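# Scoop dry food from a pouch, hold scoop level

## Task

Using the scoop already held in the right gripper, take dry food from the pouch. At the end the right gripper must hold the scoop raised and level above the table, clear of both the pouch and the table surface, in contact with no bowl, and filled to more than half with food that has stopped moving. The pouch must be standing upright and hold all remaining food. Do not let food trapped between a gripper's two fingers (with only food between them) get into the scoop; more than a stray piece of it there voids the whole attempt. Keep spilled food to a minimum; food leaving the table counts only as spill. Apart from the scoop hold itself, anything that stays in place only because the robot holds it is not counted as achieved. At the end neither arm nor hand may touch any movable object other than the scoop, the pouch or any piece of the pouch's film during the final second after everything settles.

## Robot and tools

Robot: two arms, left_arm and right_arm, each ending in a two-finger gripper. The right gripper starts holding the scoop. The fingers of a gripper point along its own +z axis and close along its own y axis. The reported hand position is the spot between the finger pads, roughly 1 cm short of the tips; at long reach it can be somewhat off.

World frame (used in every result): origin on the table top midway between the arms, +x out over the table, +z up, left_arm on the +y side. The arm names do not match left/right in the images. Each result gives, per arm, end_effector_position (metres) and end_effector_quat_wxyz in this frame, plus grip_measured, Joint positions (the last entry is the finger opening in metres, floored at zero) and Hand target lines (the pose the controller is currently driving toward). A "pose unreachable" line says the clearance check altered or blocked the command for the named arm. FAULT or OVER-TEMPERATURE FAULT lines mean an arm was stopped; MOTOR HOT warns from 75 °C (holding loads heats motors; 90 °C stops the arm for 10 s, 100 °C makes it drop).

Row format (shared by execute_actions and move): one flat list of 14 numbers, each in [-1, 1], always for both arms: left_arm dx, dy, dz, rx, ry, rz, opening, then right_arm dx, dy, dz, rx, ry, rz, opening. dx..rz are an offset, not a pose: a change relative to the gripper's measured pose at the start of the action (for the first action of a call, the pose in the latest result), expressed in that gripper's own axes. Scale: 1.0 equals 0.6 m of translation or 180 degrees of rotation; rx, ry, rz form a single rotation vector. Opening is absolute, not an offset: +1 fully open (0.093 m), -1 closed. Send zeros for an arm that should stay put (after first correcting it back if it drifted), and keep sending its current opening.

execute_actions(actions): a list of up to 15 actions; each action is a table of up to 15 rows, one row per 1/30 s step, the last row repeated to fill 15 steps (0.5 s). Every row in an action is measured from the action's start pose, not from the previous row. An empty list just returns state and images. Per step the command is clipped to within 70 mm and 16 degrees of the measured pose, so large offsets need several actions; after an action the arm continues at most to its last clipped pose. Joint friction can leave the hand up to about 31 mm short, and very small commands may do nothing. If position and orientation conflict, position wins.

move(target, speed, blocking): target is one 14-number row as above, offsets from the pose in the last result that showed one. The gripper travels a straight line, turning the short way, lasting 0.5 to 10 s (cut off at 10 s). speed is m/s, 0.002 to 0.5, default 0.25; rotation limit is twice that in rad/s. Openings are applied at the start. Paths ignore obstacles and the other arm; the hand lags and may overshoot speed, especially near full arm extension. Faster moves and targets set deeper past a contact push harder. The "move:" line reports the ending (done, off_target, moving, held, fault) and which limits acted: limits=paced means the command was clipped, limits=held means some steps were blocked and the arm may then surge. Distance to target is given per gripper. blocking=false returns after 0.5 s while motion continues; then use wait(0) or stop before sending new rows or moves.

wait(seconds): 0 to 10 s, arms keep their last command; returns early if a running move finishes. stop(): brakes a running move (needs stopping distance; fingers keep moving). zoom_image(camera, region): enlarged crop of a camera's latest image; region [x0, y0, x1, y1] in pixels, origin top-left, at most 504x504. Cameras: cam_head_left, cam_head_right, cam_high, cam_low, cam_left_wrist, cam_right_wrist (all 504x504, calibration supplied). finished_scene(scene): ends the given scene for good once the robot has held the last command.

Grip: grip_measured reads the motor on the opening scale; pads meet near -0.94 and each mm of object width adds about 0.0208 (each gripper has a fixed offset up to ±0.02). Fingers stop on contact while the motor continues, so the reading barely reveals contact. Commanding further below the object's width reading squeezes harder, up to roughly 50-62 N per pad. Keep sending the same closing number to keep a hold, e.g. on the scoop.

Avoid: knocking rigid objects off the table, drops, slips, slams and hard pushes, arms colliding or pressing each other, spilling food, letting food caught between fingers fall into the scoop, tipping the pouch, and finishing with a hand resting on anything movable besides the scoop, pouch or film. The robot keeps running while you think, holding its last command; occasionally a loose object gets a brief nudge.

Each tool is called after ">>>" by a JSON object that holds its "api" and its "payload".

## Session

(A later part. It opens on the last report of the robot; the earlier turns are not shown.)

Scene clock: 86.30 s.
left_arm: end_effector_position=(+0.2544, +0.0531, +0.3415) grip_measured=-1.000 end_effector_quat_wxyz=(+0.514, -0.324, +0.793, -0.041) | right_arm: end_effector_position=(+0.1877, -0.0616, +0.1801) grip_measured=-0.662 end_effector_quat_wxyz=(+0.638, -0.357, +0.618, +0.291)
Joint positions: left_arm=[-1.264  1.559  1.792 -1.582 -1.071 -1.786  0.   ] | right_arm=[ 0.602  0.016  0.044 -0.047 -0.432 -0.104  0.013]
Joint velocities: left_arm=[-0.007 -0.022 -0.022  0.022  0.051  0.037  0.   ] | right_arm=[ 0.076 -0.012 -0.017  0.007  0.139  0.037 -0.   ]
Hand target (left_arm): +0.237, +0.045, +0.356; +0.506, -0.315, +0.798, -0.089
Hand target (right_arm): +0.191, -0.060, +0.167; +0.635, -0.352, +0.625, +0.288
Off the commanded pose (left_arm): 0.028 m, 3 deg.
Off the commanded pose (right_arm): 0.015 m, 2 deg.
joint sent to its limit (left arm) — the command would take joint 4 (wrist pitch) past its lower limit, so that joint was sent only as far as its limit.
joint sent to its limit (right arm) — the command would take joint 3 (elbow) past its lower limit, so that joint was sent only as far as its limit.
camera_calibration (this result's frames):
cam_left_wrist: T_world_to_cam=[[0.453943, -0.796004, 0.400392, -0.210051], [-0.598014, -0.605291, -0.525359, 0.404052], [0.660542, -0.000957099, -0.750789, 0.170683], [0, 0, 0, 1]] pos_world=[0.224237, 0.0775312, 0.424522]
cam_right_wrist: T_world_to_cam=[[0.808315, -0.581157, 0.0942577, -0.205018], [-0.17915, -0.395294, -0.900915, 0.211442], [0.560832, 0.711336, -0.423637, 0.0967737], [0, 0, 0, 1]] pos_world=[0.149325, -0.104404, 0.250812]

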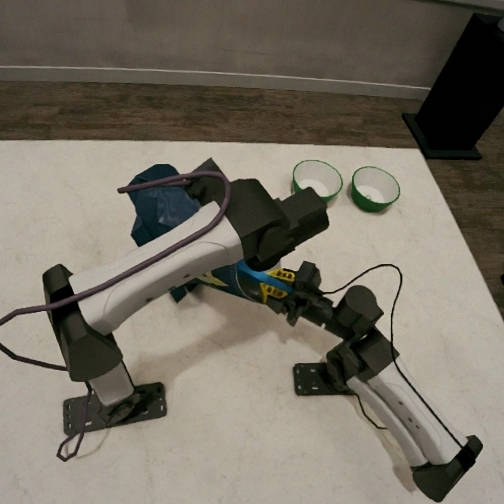

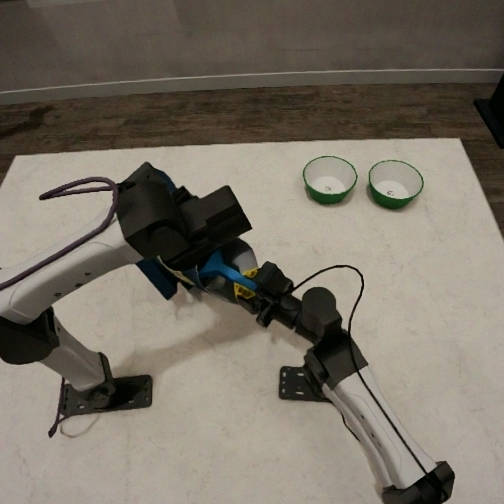

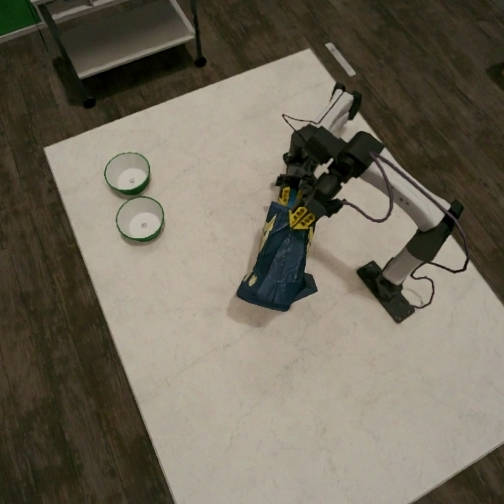

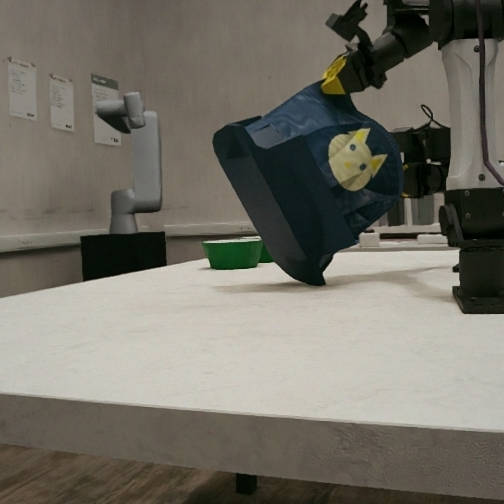

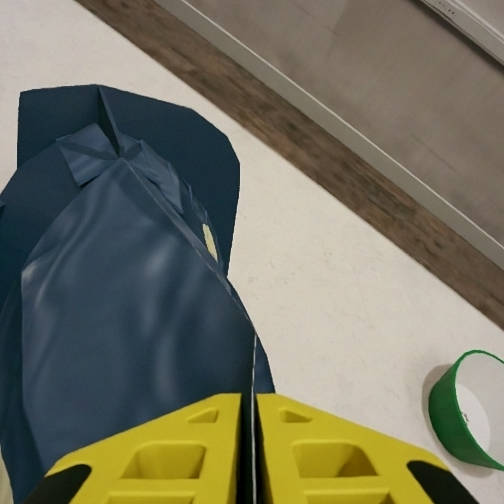

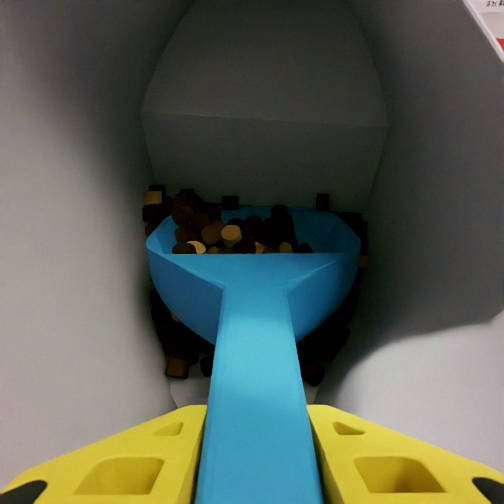

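>>> {"api": "move", "payload": {"target": [-0.155,0.08,0.135,-0.04,0.13,-0.04,-1,-0.13,-0.01,0,0,-0.02,0.03,-0.75], "speed": 0.06}}

Scene clock: 90.57 s.
left_arm: end_effector_position=(+0.3054, +0.1628, +0.3056) grip_measured=-1.000 end_effector_quat_wxyz=(+0.240, -0.391, +0.888, -0.024) | right_arm: end_effector_position=(+0.1865, -0.0587, +0.2450) grip_measured=-0.662 end_effector_quat_wxyz=(+0.632, -0.325, +0.619, +0.334)
Joint positions: left_arm=[-0.555  1.554  1.932 -1.579 -0.325 -1.202  0.   ] | right_arm=[ 0.606  0.188  0.257 -0.045 -0.447  0.013  0.013]
Joint velocities: left_arm=[-0.002  0.017 -0.002 -0.037 -0.007  0.022  0.   ] | right_arm=[-0.002  0.002  0.002 -0.081 -0.037 -0.007 -0.   ]
Hand target (left_arm): +0.314, +0.164, +0.356; +0.315, -0.391, +0.860, -0.090
Hand target (right_arm): +0.187, -0.060, +0.258; +0.643, -0.318, +0.613, +0.332
Off the commanded pose (left_arm): 0.056 m, 12 deg.
Off the commanded pose (right_arm): 0.013 m, 2 deg.
move: off_target (left_arm, right_arm)
camera_calibration (this result's frames):
cam_left_wrist: T_world_to_cam=[[0.670817, -0.70085, 0.242517, -0.164985], [-0.72214, -0.691745, -0.00158933, 0.374053], [0.168874, -0.174065, -0.970146, 0.355536], [0, 0, 0, 1]] pos_world=[0.320752, 0.205006, 0.385528]
cam_right_wrist: T_world_to_cam=[[0.821632, -0.569995, -0.00506844, -0.186008], [-0.226505, -0.318315, -0.920528, 0.288923], [0.523083, 0.757483, -0.390645, 0.124605], [0, 0, 0, 1]] pos_world=[0.153094, -0.108441, 0.313695]

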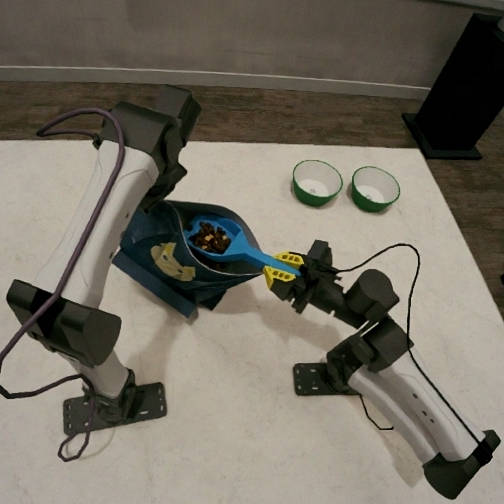

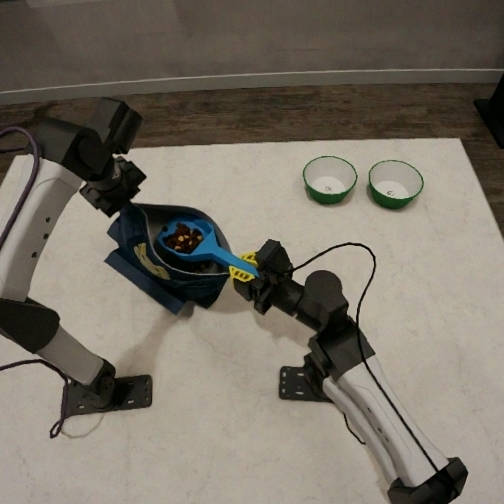

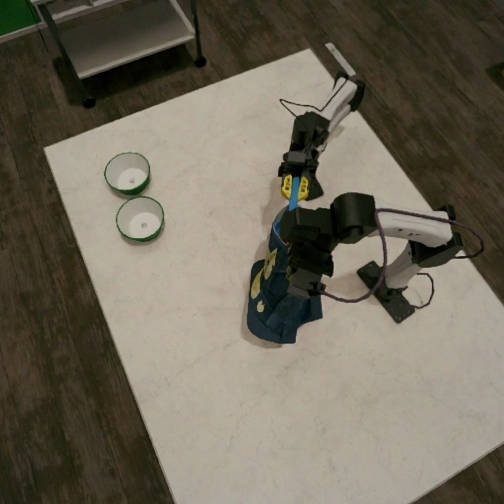

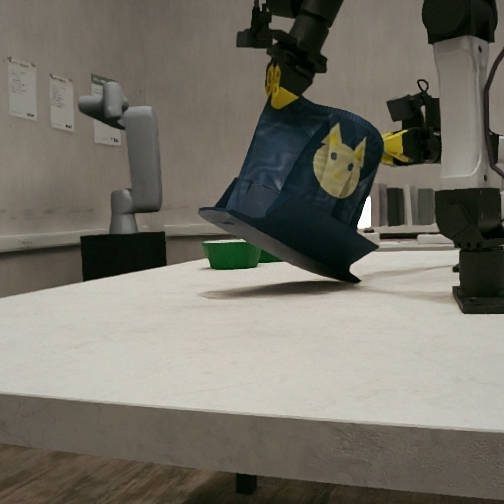

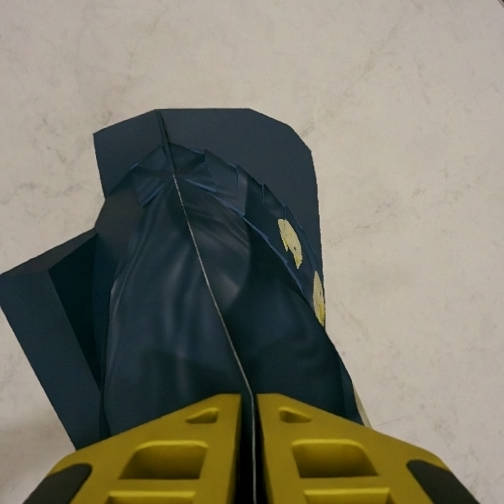

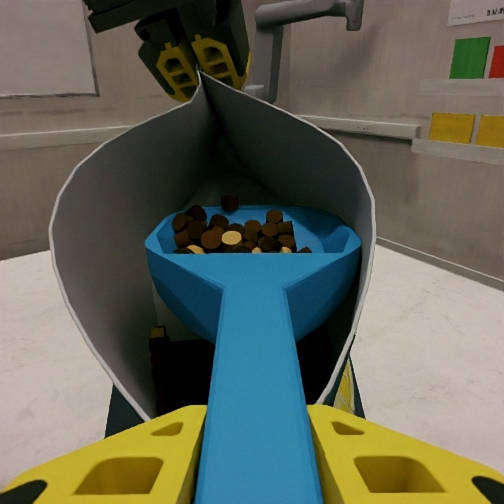

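>>> {"api": "zoom_image", "payload": {"camera": "cam_head_left", "region": [160,190,290,300]}}

Region (160, 190, 290, 300) of cam_head_left's 504x504 image, scaled by 3.877, with more detail than that image has; it fills the top 426 rows of this view, and the rest is white.

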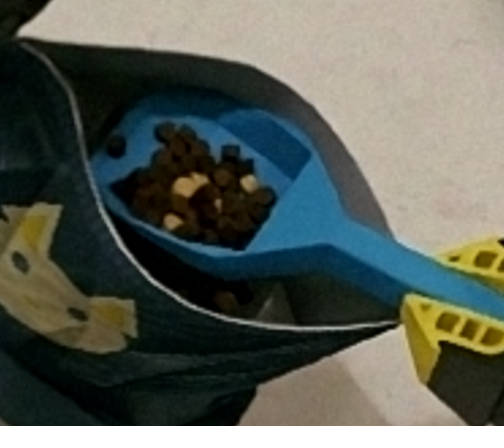

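>>> {"api": "move", "payload": {"target": [-0.13,0.065,0.17,-0.04,0.12,0,-1,-0.12,0.02,0.17,0,0.2,0,-0.75], "speed": 0.1}}

>>> {"api": "move", "payload": {"target": [0,0,0,0,0,0,-1,0,0,0.07,0,0.2,0,-0.75], "speed": 0.15}}

Scene clock: 96.03 s.
left_arm: end_effector_position=(+0.3625, +0.2496, +0.2091) grip_measured=-1.000 end_effector_quat_wxyz=(+0.032, -0.402, +0.914, -0.043) | right_arm: end_effector_position=(+0.2326, +0.0271, +0.3054) grip_measured=-0.662 end_effector_quat_wxyz=(+0.396, -0.414, +0.792, +0.211)
Joint positions: left_arm=[-0.075  1.869  1.97  -1.582  0.058 -0.783  0.   ] | right_arm=[ 0.942  1.131  1.291 -0.804 -0.091 -0.06   0.013]
Joint velocities: left_arm=[ 0.007 -0.002  0.007 -0.081 -0.11   0.051  0.   ] | right_arm=[ 0.007 -0.007 -0.007  0.051  0.007  0.037 -0.   ]
Hand target (left_arm): +0.367, +0.256, +0.240; +0.081, -0.395, +0.913, -0.058
Hand target (right_arm): +0.233, +0.032, +0.318; +0.410, -0.415, +0.783, +0.216
Off the commanded pose (left_arm): 0.032 m, 2 deg.
Off the commanded pose (right_arm): 0.014 m, 2 deg.
joint sent to its limit (left arm) — the command would take joint 4 (wrist pitch) past its lower limit, so that joint was sent only as far as its limit.
move: off_target (left_arm, right_arm)
camera_calibration (this result's frames):
cam_left_wrist: T_world_to_cam=[[0.724542, -0.678306, 0.122226, -0.118994], [-0.662415, -0.636331, 0.395334, 0.356645], [-0.190381, -0.367401, -0.910369, 0.433383], [0, 0, 0, 1]] pos_world=[0.404971, 0.305455, 0.268088]
cam_right_wrist: T_world_to_cam=[[0.819724, -0.572736, -0.00509441, -0.174167], [-0.502759, -0.715252, -0.485437, 0.324417], [0.274383, 0.400486, -0.874257, 0.274267], [0, 0, 0, 1]] pos_world=[0.230618, 0.0224485, 0.396376]

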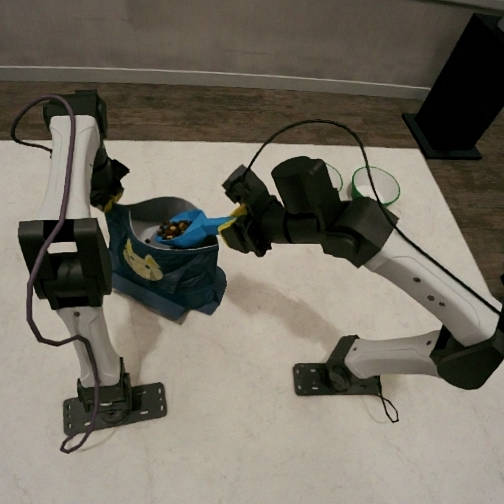

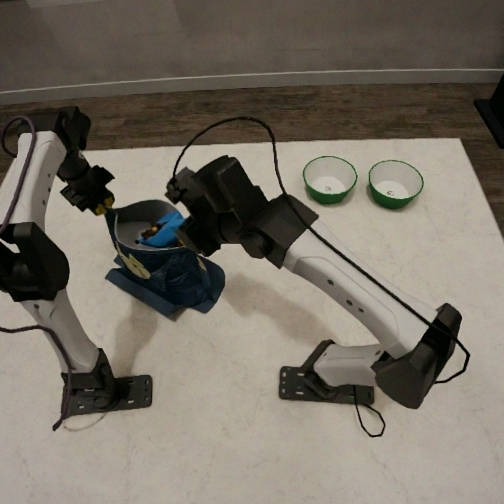

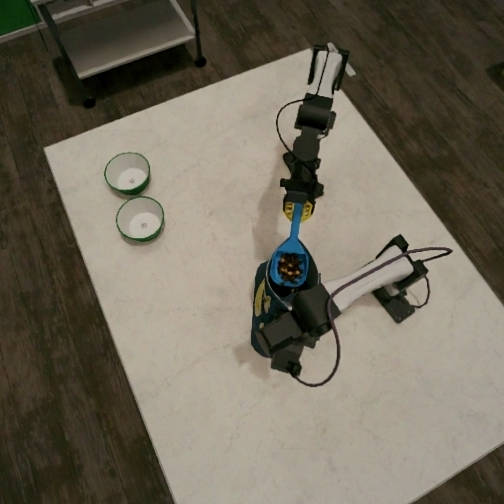

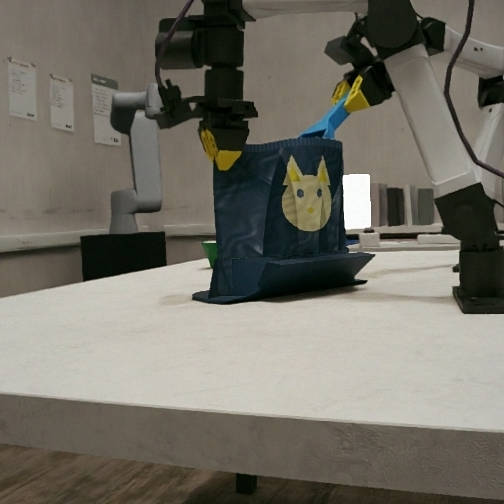

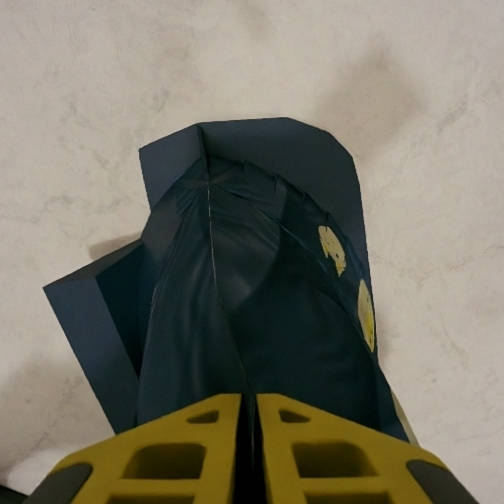

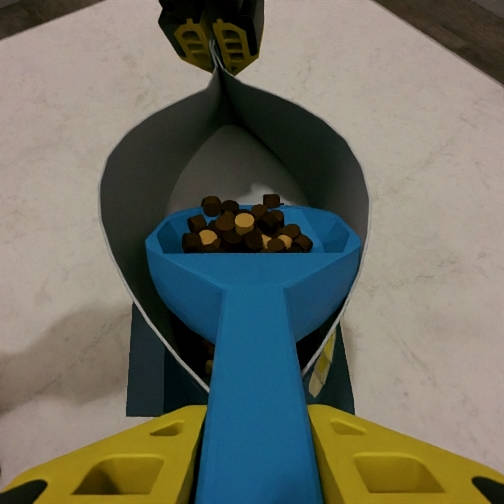

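Scene clock: 98.43 s.
left_arm: end_effector_position=(+0.3627, +0.2495, +0.2065) grip_measured=-1.000 end_effector_quat_wxyz=(+0.028, -0.404, +0.913, -0.042) | right_arm: end_effector_position=(+0.2523, +0.0572, +0.2765) grip_measured=-0.662 end_effector_quat_wxyz=(+0.147, -0.456, +0.873, +0.091)
Joint positions: left_arm=[-0.075  1.875  1.967 -1.582  0.058 -0.788  0.   ] | right_arm=[ 0.973  1.772  2.084 -1.538 -0.049 -0.064  0.013]
Joint velocities: left_arm=[-0.007 -0.007 -0.012 -0.037 -0.051 -0.037  0.   ] | right_arm=[ 0.002  0.002  0.002 -0.007  0.022  0.007  0.   ]
Hand target (left_arm): +0.362, +0.250, +0.209; +0.031, -0.402, +0.914, -0.043
Hand target (right_arm): +0.251, +0.055, +0.279; +0.147, -0.460, +0.872, +0.080
Off the commanded pose (left_arm): 0.003 m, 1 deg.
Off the commanded pose (right_arm): 0.004 m, 3 deg.
joint sent to its limit (right arm) — the command would take joint 4 (wrist pitch) past its lower limit, so that joint was sent only as far as its limit.
move: off_target (right_arm)
camera_calibration (this result's frames):
cam_left_wrist: T_world_to_cam=[[0.728371, -0.675161, 0.116761, -0.11991], [-0.656352, -0.638605, 0.401729, 0.354848], [-0.196668, -0.369244, -0.908284, 0.433305], [0, 0, 0, 1]] pos_world=[0.405461, 0.305645, 0.265012]
cam_right_wrist: T_world_to_cam=[[0.820867, -0.57075, -0.0205457, -0.169371], [-0.567974, -0.819589, 0.075364, 0.209223], [-0.059853, -0.0501944, -0.996944, 0.375606], [0, 0, 0, 1]] pos_world=[0.280346, 0.0936619, 0.355211]

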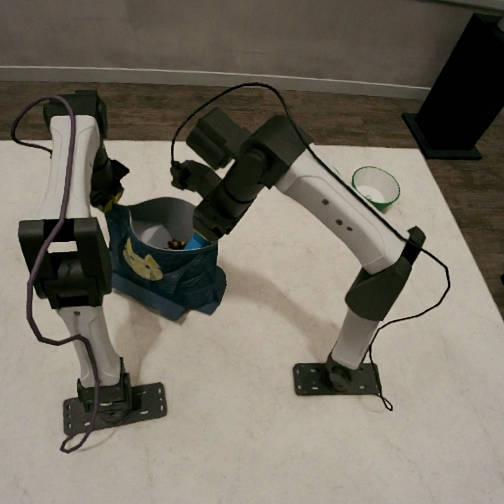

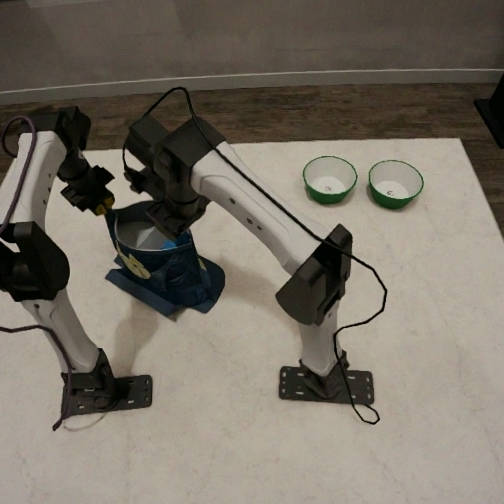

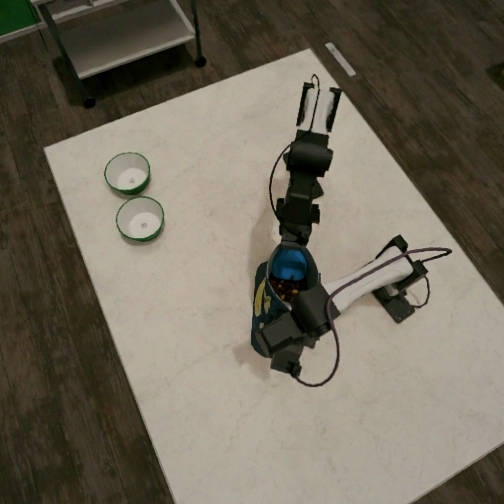

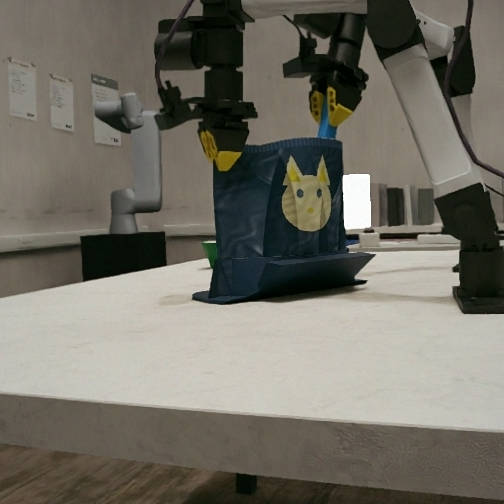

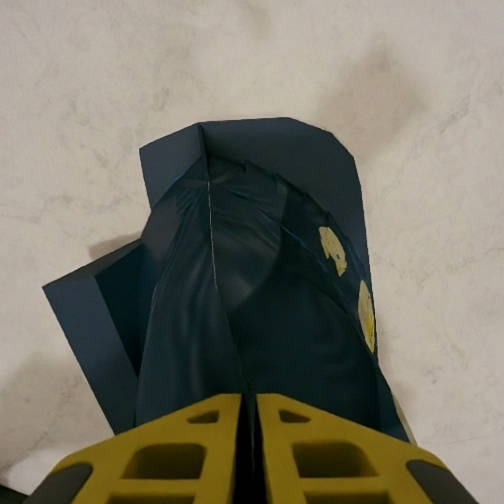

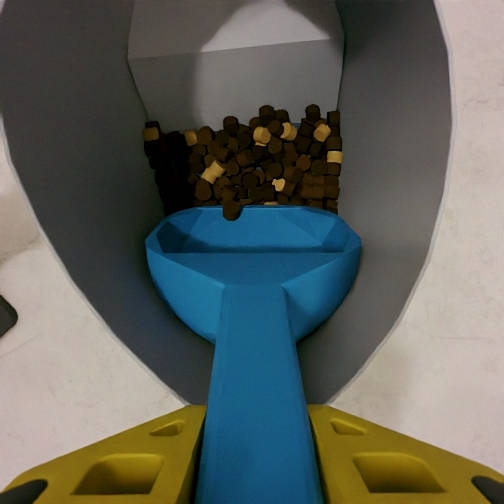

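>>> {"api": "execute_actions", "payload": {"actions": []}}

Scene clock: 99.67 s.
left_arm: end_effector_position=(+0.3627, +0.2495, +0.2065) grip_measured=-1.000 end_effector_quat_wxyz=(+0.028, -0.404, +0.913, -0.042) | right_arm: end_effector_position=(+0.2523, +0.0571, +0.2765) grip_measured=-0.662 end_effector_quat_wxyz=(+0.147, -0.456, +0.873, +0.091)
Joint positions: left_arm=[-0.075  1.875  1.967 -1.582  0.058 -0.788  0.   ] | right_arm=[ 0.973  1.772  2.084 -1.538 -0.049 -0.064  0.013]
Joint velocities: left_arm=[-0.027 -0.012 -0.007 -0.022  0.022 -0.007  0.   ] | right_arm=[ 0.012  0.002  0.002 -0.022 -0.007  0.066  0.   ]
Hand target (left_arm): +0.362, +0.250, +0.209; +0.031, -0.402, +0.914, -0.043
Hand target (right_arm): +0.251, +0.055, +0.279; +0.147, -0.460, +0.872, +0.080
Off the commanded pose (left_arm): 0.003 m, 1 deg.
Off the commanded pose (right_arm): 0.004 m, 3 deg.
camera_calibration (this result's frames):
cam_left_wrist: T_world_to_cam=[[0.728371, -0.675161, 0.116761, -0.11991], [-0.656352, -0.638605, 0.401729, 0.354848], [-0.196668, -0.369244, -0.908284, 0.433305], [0, 0, 0, 1]] pos_world=[0.405461, 0.305645, 0.265012]
cam_right_wrist: T_world_to_cam=[[0.820862, -0.570756, -0.0205737, -0.169356], [-0.567956, -0.819566, 0.0757433, 0.209028], [-0.0600924, -0.0504898, -0.996915, 0.375638], [0, 0, 0, 1]] pos_world=[0.28031, 0.0936177, 0.355162]

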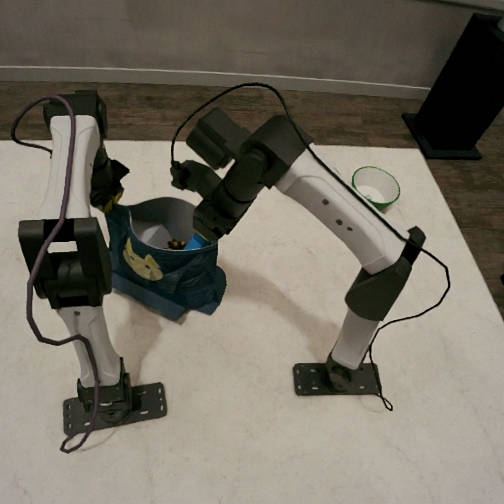

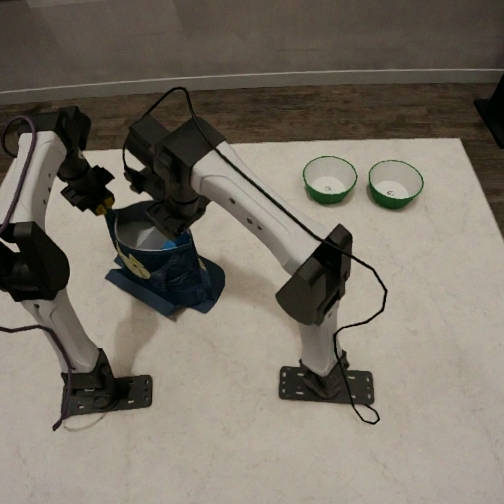

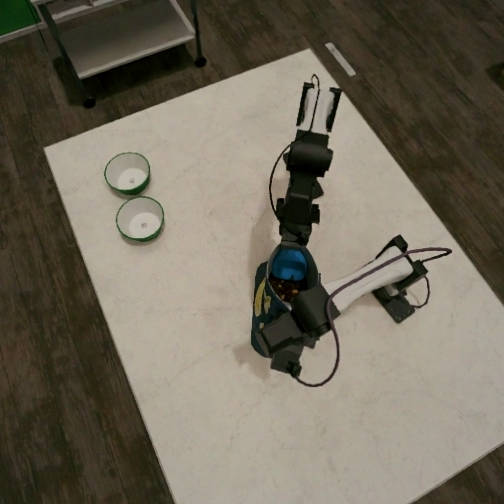

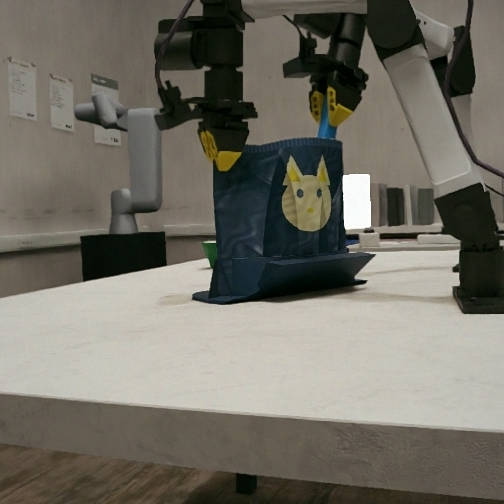

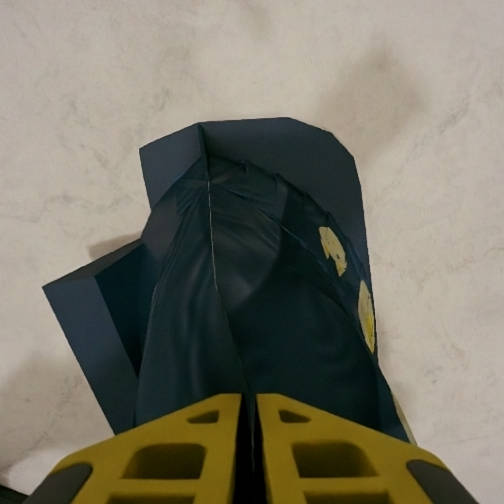

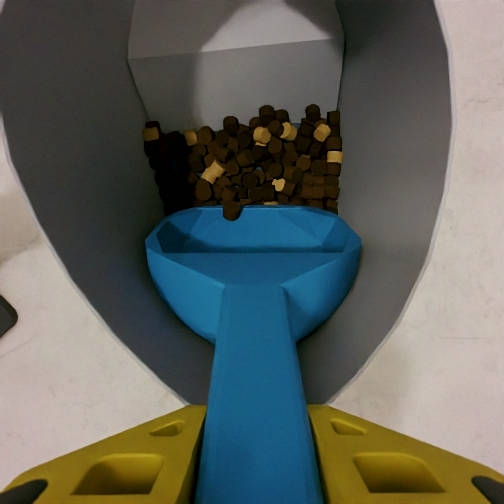

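>>> {"api": "execute_actions", "payload": {"actions": [[[0,0,0,0,0,0,-1,0.04,0,0,0,0.03,0,-0.75]],[[0,0,0,0,0,0,-1,0.03,0,0.04,0,0.03,0,-0.75]],[[0,0,0,0,0,0,-1,0.02,0,0.05,0,0.03,0.02,-0.75]],[[0,0,0,0,0,0,-1,0.0,0,0.05,0,0.03,-0.02,-0.75]]]}}

>>> {"api": "execute_actions", "payload": {"actions": [[[0,0,0,0,0,0,-1,-0.04,0,0.04,0,0.02,0,-0.75]],[[0,0,0,0,0,0,-1,-0.04,0,0.04,0,0.02,0,-0.75]],[[0,0,0,0,0,0,-1,-0.04,0,0.04,0,0.02,0,-0.75]]]}}

Scene clock: 102.10 s.
left_arm: end_effector_position=(+0.3627, +0.2495, +0.2065) grip_measured=-1.000 end_effector_quat_wxyz=(+0.027, -0.410, +0.911, -0.042) | right_arm: end_effector_position=(+0.2648, +0.0745, +0.2393) grip_measured=-0.662 end_effector_quat_wxyz=(+0.135, -0.458, +0.874, +0.089)
Joint positions: left_arm=[-0.075  1.875  1.967 -1.582  0.058 -0.801  0.   ] | right_arm=[ 0.973  1.81   1.974 -1.415 -0.057 -0.067  0.013]
Joint velocities: left_arm=[-0.012 -0.002 -0.002  0.007 -0.022  0.007  0.   ] | right_arm=[-0.012 -0.002  0.007  0.007  0.007  0.022  0.   ]
Hand target (left_arm): +0.363, +0.250, +0.206; +0.027, -0.409, +0.911, -0.042
Hand target (right_arm): +0.261, +0.073, +0.221; +0.099, -0.466, +0.877, +0.070
Off the commanded pose (left_arm): 0.000 m, 0 deg.
Off the commanded pose (right_arm): 0.019 m, 5 deg.
camera_calibration (this result's frames):
cam_left_wrist: T_world_to_cam=[[0.737359, -0.665294, 0.116983, -0.125678], [-0.647522, -0.646814, 0.402921, 0.353447], [-0.192395, -0.372847, -0.907727, 0.432539], [0, 0, 0, 1]] pos_world=[0.404753, 0.306273, 0.264918]
cam_right_wrist: T_world_to_cam=[[0.822945, -0.567406, -0.0284946, -0.169382], [-0.56249, -0.820807, 0.0993968, 0.226178], [-0.0797869, -0.0657702, -0.99464, 0.346009], [0, 0, 0, 1]] pos_world=[0.294222, 0.112298, 0.316846]

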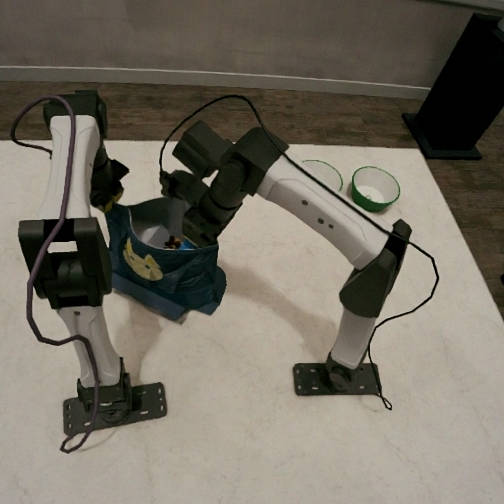

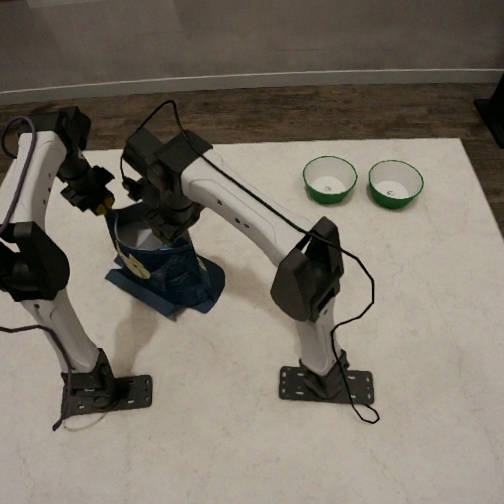

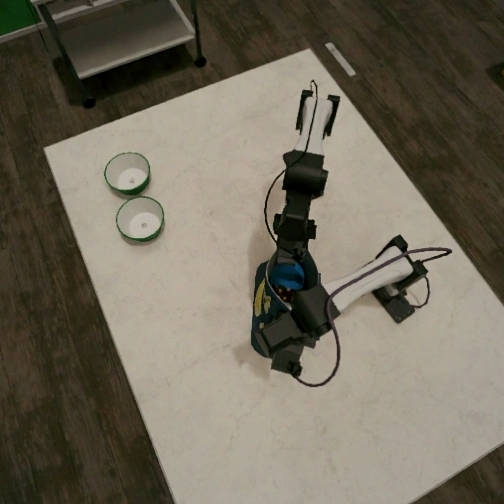

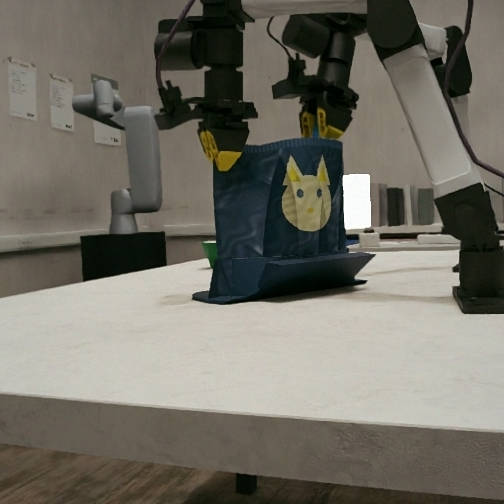

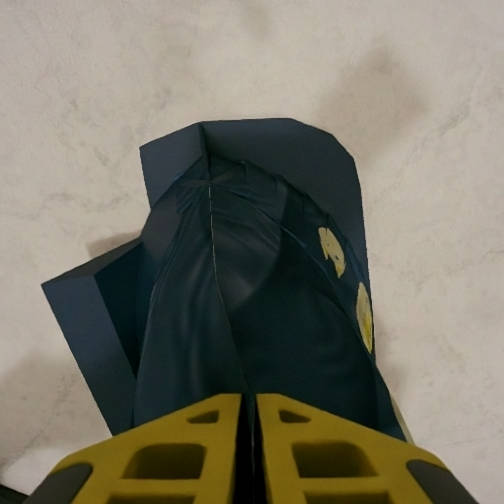

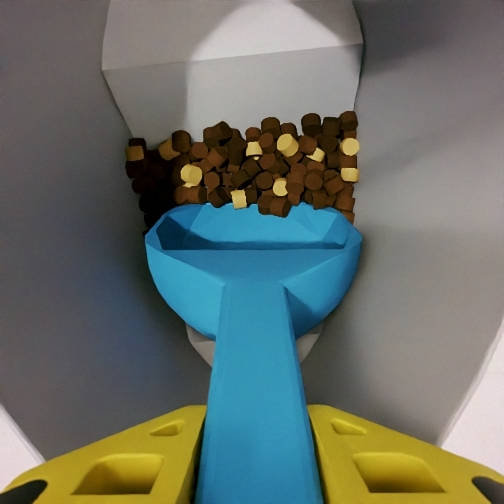

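Scene clock: 103.60 s.
left_arm: end_effector_position=(+0.3627, +0.2495, +0.2065) grip_measured=-1.000 end_effector_quat_wxyz=(+0.027, -0.413, +0.909, -0.042) | right_arm: end_effector_position=(+0.3128, +0.1354, +0.2478) grip_measured=-0.662 end_effector_quat_wxyz=(+0.158, -0.454, +0.871, +0.103)
Joint positions: left_arm=[-0.075  1.875  1.967 -1.582  0.058 -0.809  0.   ] | right_arm=[ 0.973  2.185  2.552 -1.562 -0.063 -0.059  0.013]
Joint velocities: left_arm=[ 0.012  0.007  0.002 -0.022  0.037 -0.007  0.   ] | right_arm=[-0.002 -0.002 -0.002 -0.095  0.037 -0.051  0.   ]
Hand target (left_arm): +0.363, +0.250, +0.206; +0.027, -0.412, +0.910, -0.042
Hand target (right_arm): +0.315, +0.142, +0.229; +0.142, -0.457, +0.873, +0.092
Off the commanded pose (left_arm): 0.000 m, 0 deg.
Off the commanded pose (right_arm): 0.020 m, 6 deg.
joint sent to its limit (right arm) — the command would take joint 4 (wrist pitch) past its lower limit, so that joint was sent only as far as its limit.
camera_calibration (this result's frames):
cam_left_wrist: T_world_to_cam=[[0.742437, -0.659602, 0.117102, -0.128964], [-0.642428, -0.651452, 0.403604, 0.352616], [-0.189931, -0.37488, -0.907409, 0.432087], [0, 0, 0, 1]] pos_world=[0.404345, 0.306628, 0.264865]
cam_right_wrist: T_world_to_cam=[[0.821118, -0.569832, -0.0325074, -0.172227], [-0.568395, -0.821568, 0.0441931, 0.31797], [-0.0518897, -0.0178107, -0.998494, 0.34801], [0, 0, 0, 1]] pos_world=[0.340209, 0.169292, 0.327835]

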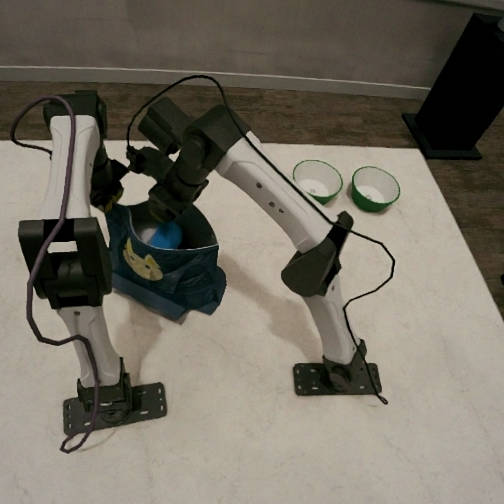

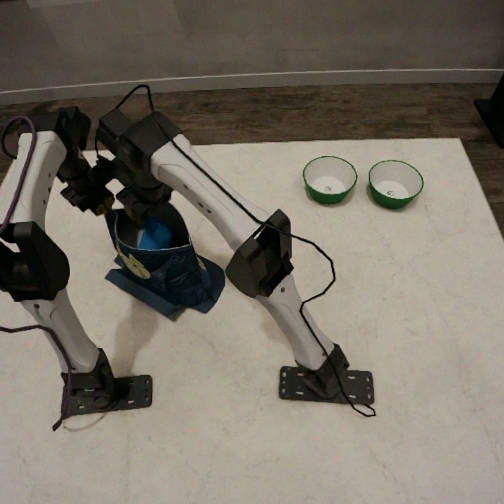

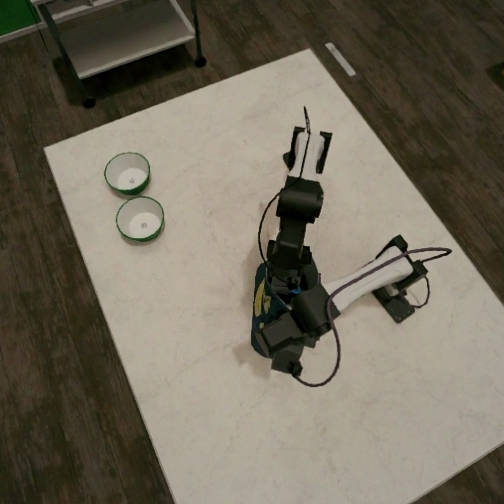

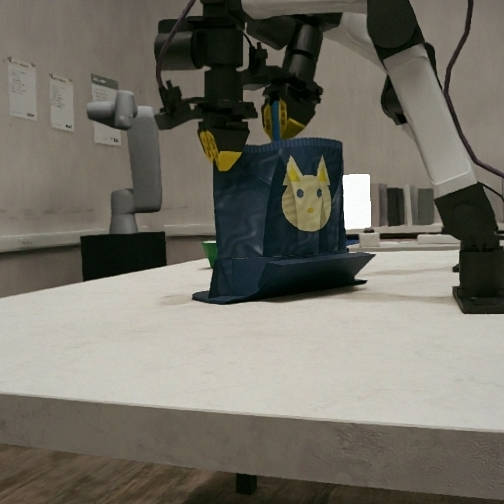

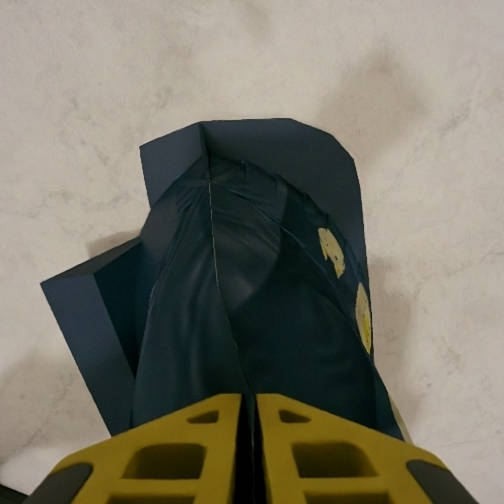

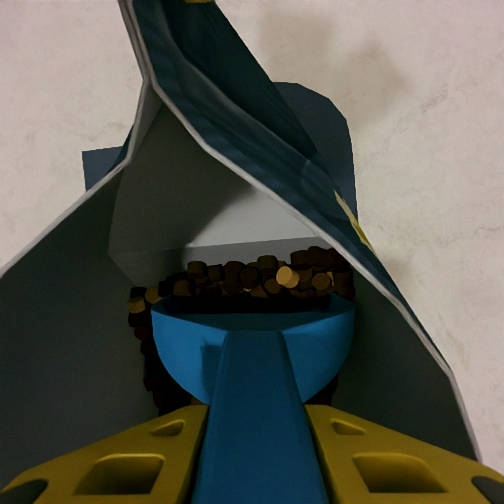

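>>> {"api": "execute_actions", "payload": {"actions": [[[0,0,0,0,0,0,-1,0,0,-0.06,0,0,0,-0.75]],[[0,0,0,0,0,0,-1,0.06,0,-0.03,0,0,0,-0.75]],[[0,0,0,0,0,0,-1,0.03,0,0.03,0,0,0,-0.75]],[[0,0,0,0,0,0,-1,0.015,0,0.04,0,0,0.02,-0.75]],[[0,0,0,0,0,0,-1,0.015,0,0.04,0,0,-0.02,-0.75]]]}}

Scene clock: 106.63 s.
left_arm: end_effector_position=(+0.3627, +0.2495, +0.2065) grip_measured=-1.000 end_effector_quat_wxyz=(+0.027, -0.417, +0.907, -0.042) | right_arm: end_effector_position=(+0.2766, +0.0933, +0.2451) grip_measured=-0.662 end_effector_quat_wxyz=(+0.217, -0.447, +0.857, +0.135)
Joint positions: left_arm=[-0.075  1.875  1.967 -1.582  0.058 -0.817  0.   ] | right_arm=[ 0.973  1.704  1.79  -1.145 -0.073 -0.053  0.013]
Joint velocities: left_arm=[-0.017  0.002  0.007 -0.007  0.051 -0.022  0.   ] | right_arm=[ 0.007  0.002 -0.037  0.081  0.022 -0.037  0.   ]
Hand target (left_arm): +0.363, +0.250, +0.206; +0.027, -0.417, +0.908, -0.042
Hand target (right_arm): +0.273, +0.091, +0.223; +0.192, -0.455, +0.861, +0.121
Off the commanded pose (left_arm): 0.000 m, 0 deg.
Off the commanded pose (right_arm): 0.023 m, 3 deg.
camera_calibration (this result's frames):
cam_left_wrist: T_world_to_cam=[[0.747972, -0.653297, 0.117227, -0.132571], [-0.636784, -0.656508, 0.404356, 0.351674], [-0.187204, -0.377095, -0.907058, 0.431578], [0, 0, 0, 1]] pos_world=[0.403893, 0.307015, 0.264805]
cam_right_wrist: T_world_to_cam=[[0.822961, -0.567099, -0.0336725, -0.167004], [-0.567547, -0.818109, -0.0926785, 0.295902], [0.0250101, 0.0953815, -0.995127, 0.310026], [0, 0, 0, 1]] pos_world=[0.297622, 0.117801, 0.330316]

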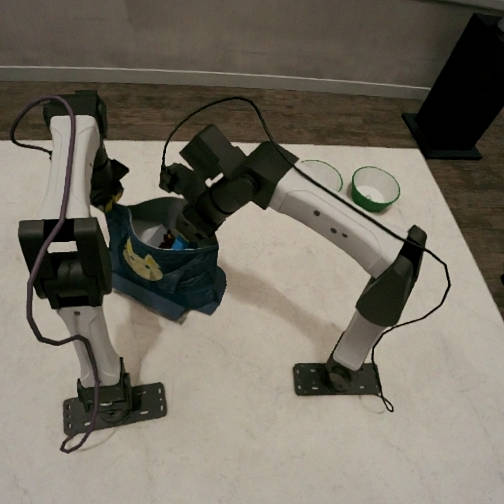

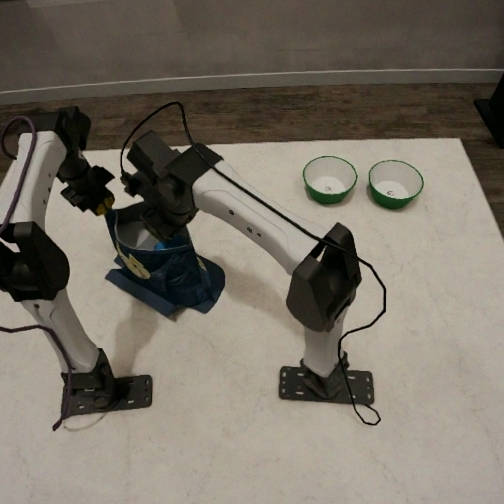

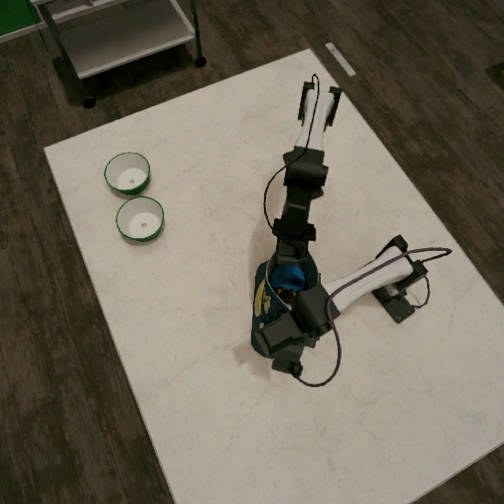

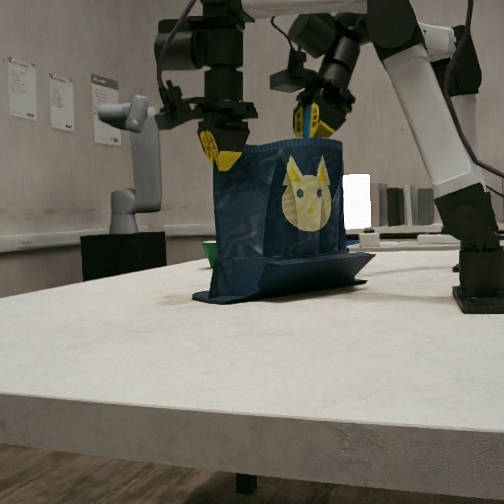

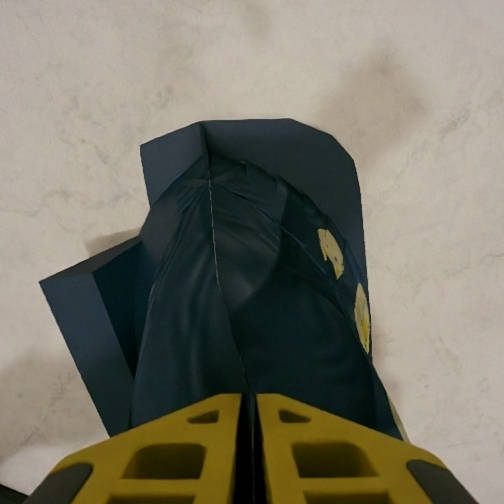

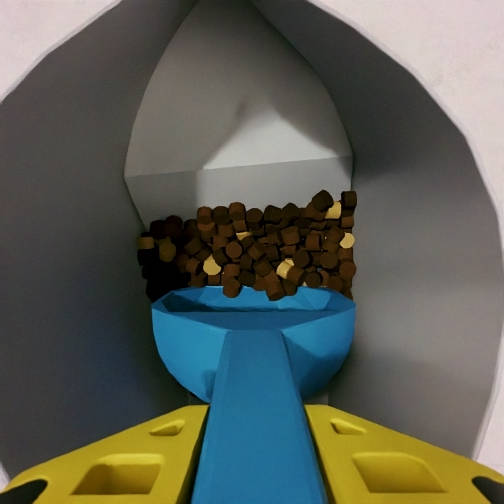

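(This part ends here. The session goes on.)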